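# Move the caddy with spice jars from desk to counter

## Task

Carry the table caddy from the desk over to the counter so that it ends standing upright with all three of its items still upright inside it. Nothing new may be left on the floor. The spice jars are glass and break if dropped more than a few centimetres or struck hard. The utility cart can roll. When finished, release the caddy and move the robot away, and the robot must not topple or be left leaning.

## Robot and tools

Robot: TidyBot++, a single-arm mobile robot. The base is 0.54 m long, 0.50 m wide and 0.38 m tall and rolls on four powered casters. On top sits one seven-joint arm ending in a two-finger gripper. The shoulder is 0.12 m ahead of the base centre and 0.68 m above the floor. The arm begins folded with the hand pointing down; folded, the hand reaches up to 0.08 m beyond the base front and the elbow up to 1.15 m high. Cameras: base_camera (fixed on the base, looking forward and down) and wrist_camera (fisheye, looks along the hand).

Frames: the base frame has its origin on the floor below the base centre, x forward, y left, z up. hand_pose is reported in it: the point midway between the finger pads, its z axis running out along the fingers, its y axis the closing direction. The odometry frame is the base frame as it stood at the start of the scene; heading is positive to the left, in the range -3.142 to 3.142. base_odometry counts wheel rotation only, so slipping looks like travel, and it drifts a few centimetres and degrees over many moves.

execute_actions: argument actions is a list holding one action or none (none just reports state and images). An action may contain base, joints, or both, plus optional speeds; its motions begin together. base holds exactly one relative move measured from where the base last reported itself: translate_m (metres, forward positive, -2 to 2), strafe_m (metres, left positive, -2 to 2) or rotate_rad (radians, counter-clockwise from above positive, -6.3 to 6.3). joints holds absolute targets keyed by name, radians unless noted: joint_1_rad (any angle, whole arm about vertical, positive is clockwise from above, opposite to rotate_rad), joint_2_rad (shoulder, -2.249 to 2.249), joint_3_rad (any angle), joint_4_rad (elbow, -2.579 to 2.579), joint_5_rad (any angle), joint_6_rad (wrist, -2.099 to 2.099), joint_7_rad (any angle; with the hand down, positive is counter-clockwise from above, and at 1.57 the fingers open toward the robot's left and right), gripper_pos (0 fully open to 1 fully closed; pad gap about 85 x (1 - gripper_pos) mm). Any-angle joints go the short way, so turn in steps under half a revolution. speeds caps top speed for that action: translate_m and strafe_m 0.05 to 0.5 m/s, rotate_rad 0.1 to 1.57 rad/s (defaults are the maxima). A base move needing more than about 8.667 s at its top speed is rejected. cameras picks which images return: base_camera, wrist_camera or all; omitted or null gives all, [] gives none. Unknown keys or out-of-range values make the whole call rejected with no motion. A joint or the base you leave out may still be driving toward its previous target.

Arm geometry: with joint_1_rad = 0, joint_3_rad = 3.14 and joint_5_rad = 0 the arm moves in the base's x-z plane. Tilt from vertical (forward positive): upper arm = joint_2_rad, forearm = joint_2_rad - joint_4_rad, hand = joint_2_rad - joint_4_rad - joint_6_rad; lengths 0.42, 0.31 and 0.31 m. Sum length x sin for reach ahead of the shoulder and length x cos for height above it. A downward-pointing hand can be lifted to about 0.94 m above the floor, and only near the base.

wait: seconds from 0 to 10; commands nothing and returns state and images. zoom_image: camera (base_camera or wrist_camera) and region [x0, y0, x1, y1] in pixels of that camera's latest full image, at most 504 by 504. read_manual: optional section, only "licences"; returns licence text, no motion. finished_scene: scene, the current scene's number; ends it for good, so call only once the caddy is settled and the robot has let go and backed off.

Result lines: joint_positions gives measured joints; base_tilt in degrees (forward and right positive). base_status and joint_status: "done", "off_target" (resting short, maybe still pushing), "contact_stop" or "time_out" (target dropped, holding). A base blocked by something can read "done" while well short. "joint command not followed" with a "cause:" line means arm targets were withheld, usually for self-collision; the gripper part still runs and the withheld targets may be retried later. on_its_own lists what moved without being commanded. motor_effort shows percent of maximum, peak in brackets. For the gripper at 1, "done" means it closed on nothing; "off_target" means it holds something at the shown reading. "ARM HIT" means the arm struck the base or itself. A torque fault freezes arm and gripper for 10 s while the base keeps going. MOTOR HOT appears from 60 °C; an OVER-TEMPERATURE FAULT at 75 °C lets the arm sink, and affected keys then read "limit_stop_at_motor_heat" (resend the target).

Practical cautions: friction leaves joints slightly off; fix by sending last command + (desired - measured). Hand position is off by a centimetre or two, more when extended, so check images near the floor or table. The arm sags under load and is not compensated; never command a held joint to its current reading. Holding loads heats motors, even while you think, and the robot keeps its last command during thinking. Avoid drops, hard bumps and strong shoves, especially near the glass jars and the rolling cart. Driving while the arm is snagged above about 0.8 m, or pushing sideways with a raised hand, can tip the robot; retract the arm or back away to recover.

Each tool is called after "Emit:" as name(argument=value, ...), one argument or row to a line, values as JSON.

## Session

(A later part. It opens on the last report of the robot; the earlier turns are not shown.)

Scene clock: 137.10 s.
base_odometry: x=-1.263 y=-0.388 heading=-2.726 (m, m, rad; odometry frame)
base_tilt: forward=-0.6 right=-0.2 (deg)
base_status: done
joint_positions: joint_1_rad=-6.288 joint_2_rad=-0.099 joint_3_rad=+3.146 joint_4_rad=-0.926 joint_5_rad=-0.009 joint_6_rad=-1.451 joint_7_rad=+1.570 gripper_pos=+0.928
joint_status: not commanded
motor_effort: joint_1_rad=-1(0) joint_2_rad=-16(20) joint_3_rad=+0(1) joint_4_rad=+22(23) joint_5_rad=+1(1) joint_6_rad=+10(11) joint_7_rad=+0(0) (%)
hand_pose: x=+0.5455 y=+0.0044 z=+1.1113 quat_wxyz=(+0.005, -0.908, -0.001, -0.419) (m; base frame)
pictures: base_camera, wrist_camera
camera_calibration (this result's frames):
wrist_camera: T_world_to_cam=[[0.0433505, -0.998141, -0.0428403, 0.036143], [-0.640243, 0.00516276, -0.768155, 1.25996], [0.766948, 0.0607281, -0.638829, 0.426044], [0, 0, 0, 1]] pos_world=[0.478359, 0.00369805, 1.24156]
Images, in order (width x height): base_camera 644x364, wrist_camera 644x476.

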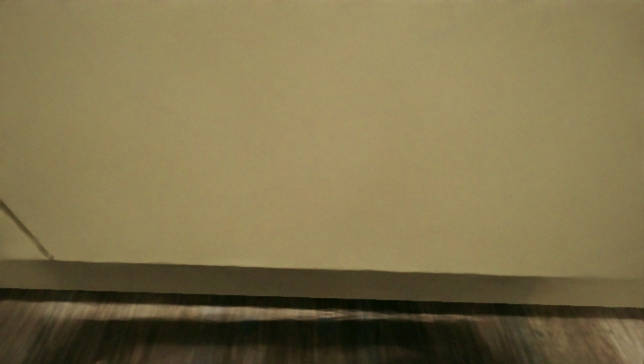

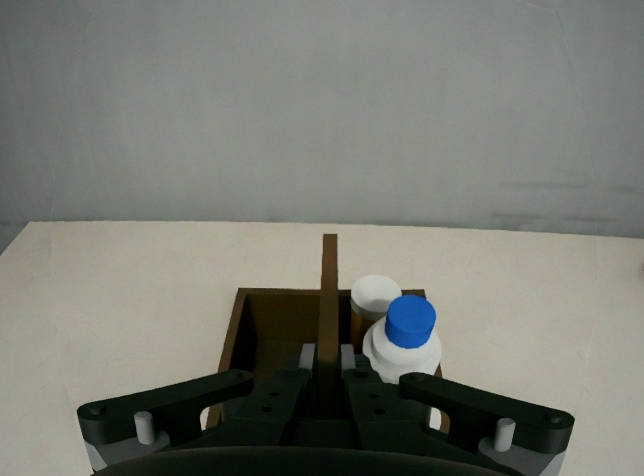

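Emit:
execute_actions(
  actions=[
    {"joints": {"joint_4_rad": -1.018, "joint_6_rad": -1.30}},
  ],
  cameras=["wrist_camera"],
)

Scene clock: 139.07 s.
base_odometry: x=-1.263 y=-0.388 heading=-2.726 (m, m, rad; odometry frame)
base_tilt: forward=-0.6 right=-0.2 (deg)
base_status: not commanded
joint_positions: joint_1_rad=-6.288 joint_2_rad=-0.099 joint_3_rad=+3.146 joint_4_rad=-1.029 joint_5_rad=-0.009 joint_6_rad=-1.352 joint_7_rad=+1.570 gripper_pos=+0.928
joint_status: all done
motor_effort: joint_1_rad=-2(0) joint_2_rad=-17(19) joint_3_rad=+0(0) joint_4_rad=+23(24) joint_5_rad=+1(1) joint_6_rad=+10(11) joint_7_rad=+0(0) (%)
hand_pose: x=+0.5653 y=+0.0044 z=+1.0854 quat_wxyz=(+0.005, -0.909, -0.001, -0.417) (m; base frame)
pictures: wrist_camera
camera_calibration (this result's frames):
wrist_camera: T_world_to_cam=[[0.0425093, -0.998146, -0.0435642, 0.0354228], [-0.643518, 0.006, -0.765408, 1.25158], [0.76425, 0.0605713, -0.642069, 0.399298], [0, 0, 0, 1]] pos_world=[0.498746, 0.00366157, 1.21589]
Images, in order (width x height): wrist_camera 644x476.

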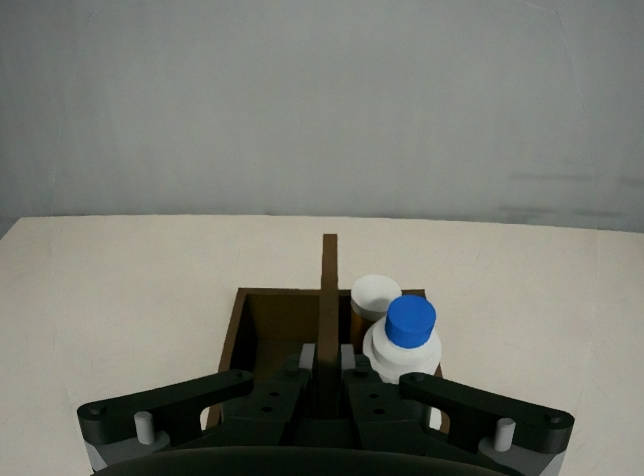

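Emit:
execute_actions(
  actions=[
    {"joints": {"joint_4_rad": -1.066, "joint_6_rad": -1.248}},
  ],
  cameras=["wrist_camera"],
)

Scene clock: 140.57 s.
base_odometry: x=-1.263 y=-0.388 heading=-2.726 (m, m, rad; odometry frame)
base_tilt: forward=-0.6 right=-0.2 (deg)
base_status: not commanded
joint_positions: joint_1_rad=-6.288 joint_2_rad=-0.103 joint_3_rad=+3.146 joint_4_rad=-1.062 joint_5_rad=-0.009 joint_6_rad=-1.297 joint_7_rad=+1.570 gripper_pos=+0.928
joint_status: all done
motor_effort: joint_1_rad=+0(1) joint_2_rad=-16(18) joint_3_rad=+0(1) joint_4_rad=+21(22) joint_5_rad=+0(0) joint_6_rad=+10(11) joint_7_rad=-1(1) (%)
hand_pose: x=+0.5740 y=+0.0044 z=+1.0839 quat_wxyz=(+0.005, -0.904, -0.001, -0.428) (m; base frame)
pictures: wrist_camera
camera_calibration (this result's frames):
wrist_camera: T_world_to_cam=[[0.0432496, -0.998149, -0.0427618, 0.0336662], [-0.623633, 0.00646654, -0.78169, 1.26234], [0.78052, 0.0604755, -0.622199, 0.360856], [0, 0, 0, 1]] pos_world=[0.504128, 0.00361786, 1.21273]
Images, in order (width x height): wrist_camera 644x476.

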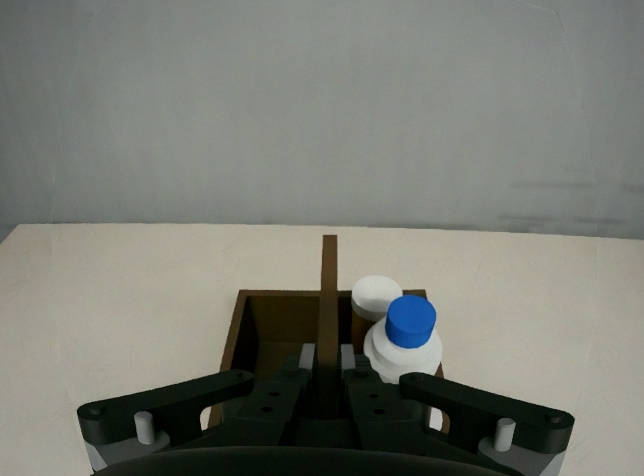

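Emit:
execute_actions(
  actions=[
    {"joints": {"joint_6_rad": -1.33}},
  ],
  cameras=["wrist_camera"],
)

Scene clock: 141.90 s.
base_odometry: x=-1.263 y=-0.388 heading=-2.726 (m, m, rad; odometry frame)
base_tilt: forward=-0.6 right=-0.2 (deg)
base_status: not commanded
joint_positions: joint_1_rad=-6.288 joint_2_rad=-0.106 joint_3_rad=+3.146 joint_4_rad=-1.062 joint_5_rad=-0.009 joint_6_rad=-1.306 joint_7_rad=+1.571 gripper_pos=+0.928
joint_status: all done
motor_effort: joint_1_rad=+0(0) joint_2_rad=-16(17) joint_3_rad=+0(1) joint_4_rad=+20(21) joint_5_rad=+0(0) joint_6_rad=+7(9) joint_7_rad=-1(1) (%)
hand_pose: x=+0.5712 y=+0.0044 z=+1.0830 quat_wxyz=(+0.005, -0.905, -0.001, -0.426) (m; base frame)
pictures: wrist_camera
camera_calibration (this result's frames):
wrist_camera: T_world_to_cam=[[0.0438865, -0.998154, -0.0419776, 0.0325341], [-0.628386, 0.00508547, -0.777885, 1.25845], [0.776663, 0.0605168, -0.627003, 0.369878], [0, 0, 0, 1]] pos_world=[0.502097, 0.00369038, 1.21221]
Images, in order (width x height): wrist_camera 644x476.

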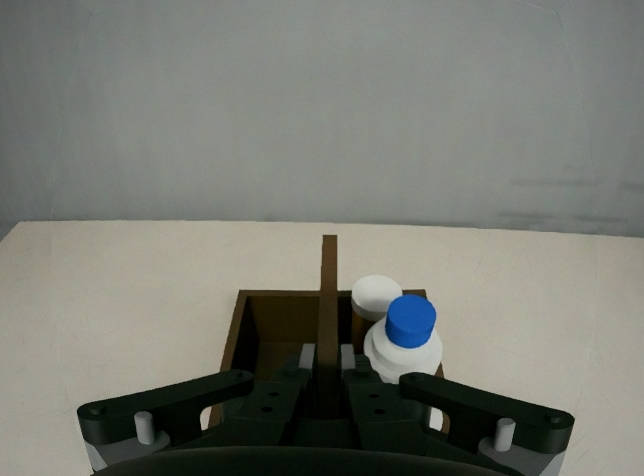

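Emit:
execute_actions(
  actions=[
    {"joints": {"gripper_pos": 0.4}},
  ],
  cameras=["wrist_camera"],
)

Scene clock: 143.57 s.
base_odometry: x=-1.263 y=-0.388 heading=-2.726 (m, m, rad; odometry frame)
base_tilt: forward=-0.6 right=-0.2 (deg)
base_status: not commanded
joint_positions: joint_1_rad=-6.288 joint_2_rad=-0.112 joint_3_rad=+3.146 joint_4_rad=-1.062 joint_5_rad=-0.009 joint_6_rad=-1.306 joint_7_rad=+1.571 gripper_pos=+0.400
joint_status: all done
motor_effort: joint_1_rad=-1(1) joint_2_rad=-13(15) joint_3_rad=+0(0) joint_4_rad=+19(20) joint_5_rad=+0(0) joint_6_rad=+7(8) joint_7_rad=+0(1) (%)
hand_pose: x=+0.5688 y=+0.0043 z=+1.0857 quat_wxyz=(+0.005, -0.904, -0.001, -0.428) (m; base frame)
pictures: wrist_camera
camera_calibration (this result's frames):
wrist_camera: T_world_to_cam=[[0.044138, -0.998153, -0.0417439, 0.0323446], [-0.623714, 0.00510848, -0.781636, 1.26045], [0.780406, 0.0605361, -0.622336, 0.366261], [0, 0, 0, 1]] pos_world=[0.498901, 0.00367385, 1.2145]
Images, in order (width x height): wrist_camera 644x476.

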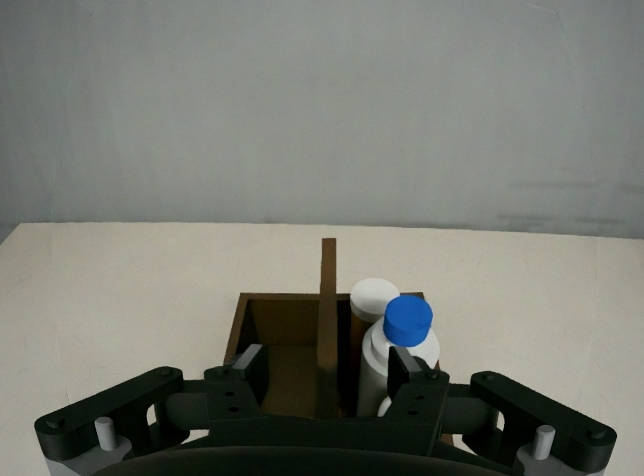

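Released. Now back straight away so the fingers slide off the handle's end.

Emit:
execute_actions(
  actions=[
    {"base": {"translate_m": -0.45}, "speeds": {"translate_m": 0.3}},
  ],
  cameras=["wrist_camera"],
)

Scene clock: 146.40 s.
base_odometry: x=-0.851 y=-0.206 heading=-2.727 (m, m, rad; odometry frame)
base_tilt: forward=-0.6 right=-0.2 (deg)
base_status: done
joint_positions: joint_1_rad=-6.288 joint_2_rad=-0.127 joint_3_rad=+3.146 joint_4_rad=-1.062 joint_5_rad=-0.009 joint_6_rad=-1.306 joint_7_rad=+1.571 gripper_pos=+0.400
joint_status: not commanded
motor_effort: joint_1_rad=-1(0) joint_2_rad=-13(18) joint_3_rad=+0(2) joint_4_rad=+19(20) joint_5_rad=+1(1) joint_6_rad=+7(7) joint_7_rad=+0(0) (%)
hand_pose: x=+0.5626 y=+0.0043 z=+1.0924 quat_wxyz=(+0.005, -0.900, -0.001, -0.435) (m; base frame)
pictures: wrist_camera
camera_calibration (this result's frames):
wrist_camera: T_world_to_cam=[[0.0447598, -0.99815, -0.0411553, 0.0318709], [-0.611931, 0.00516913, -0.790894, 1.26535], [0.789643, 0.0605844, -0.610568, 0.35717], [0, 0, 0, 1]] pos_world=[0.490844, 0.00363224, 1.22015]
Images, in order (width x height): wrist_camera 644x476.

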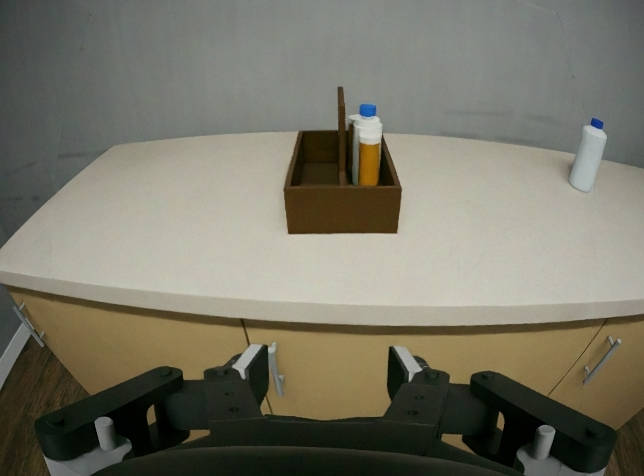

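Emit:
zoom_image(
  camera="wrist_camera",
  region=[260, 70, 430, 250],
)

Region (260, 70, 430, 250) of wrist_camera's 644x476 image, scaled by 2.800.

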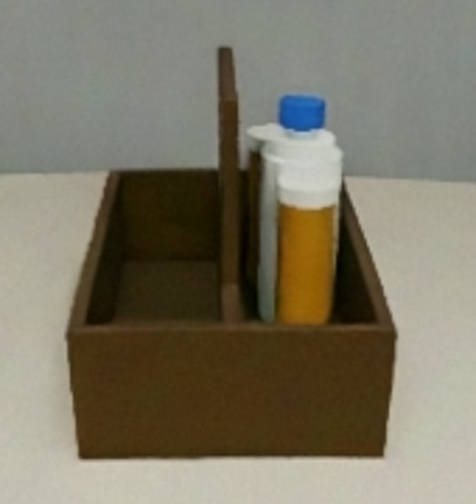

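The caddy sits upright on the counter with all three objects standing, and the robot is clear.

Emit:
finished_scene(
  scene=1,
)

The scene is finished: the task was done.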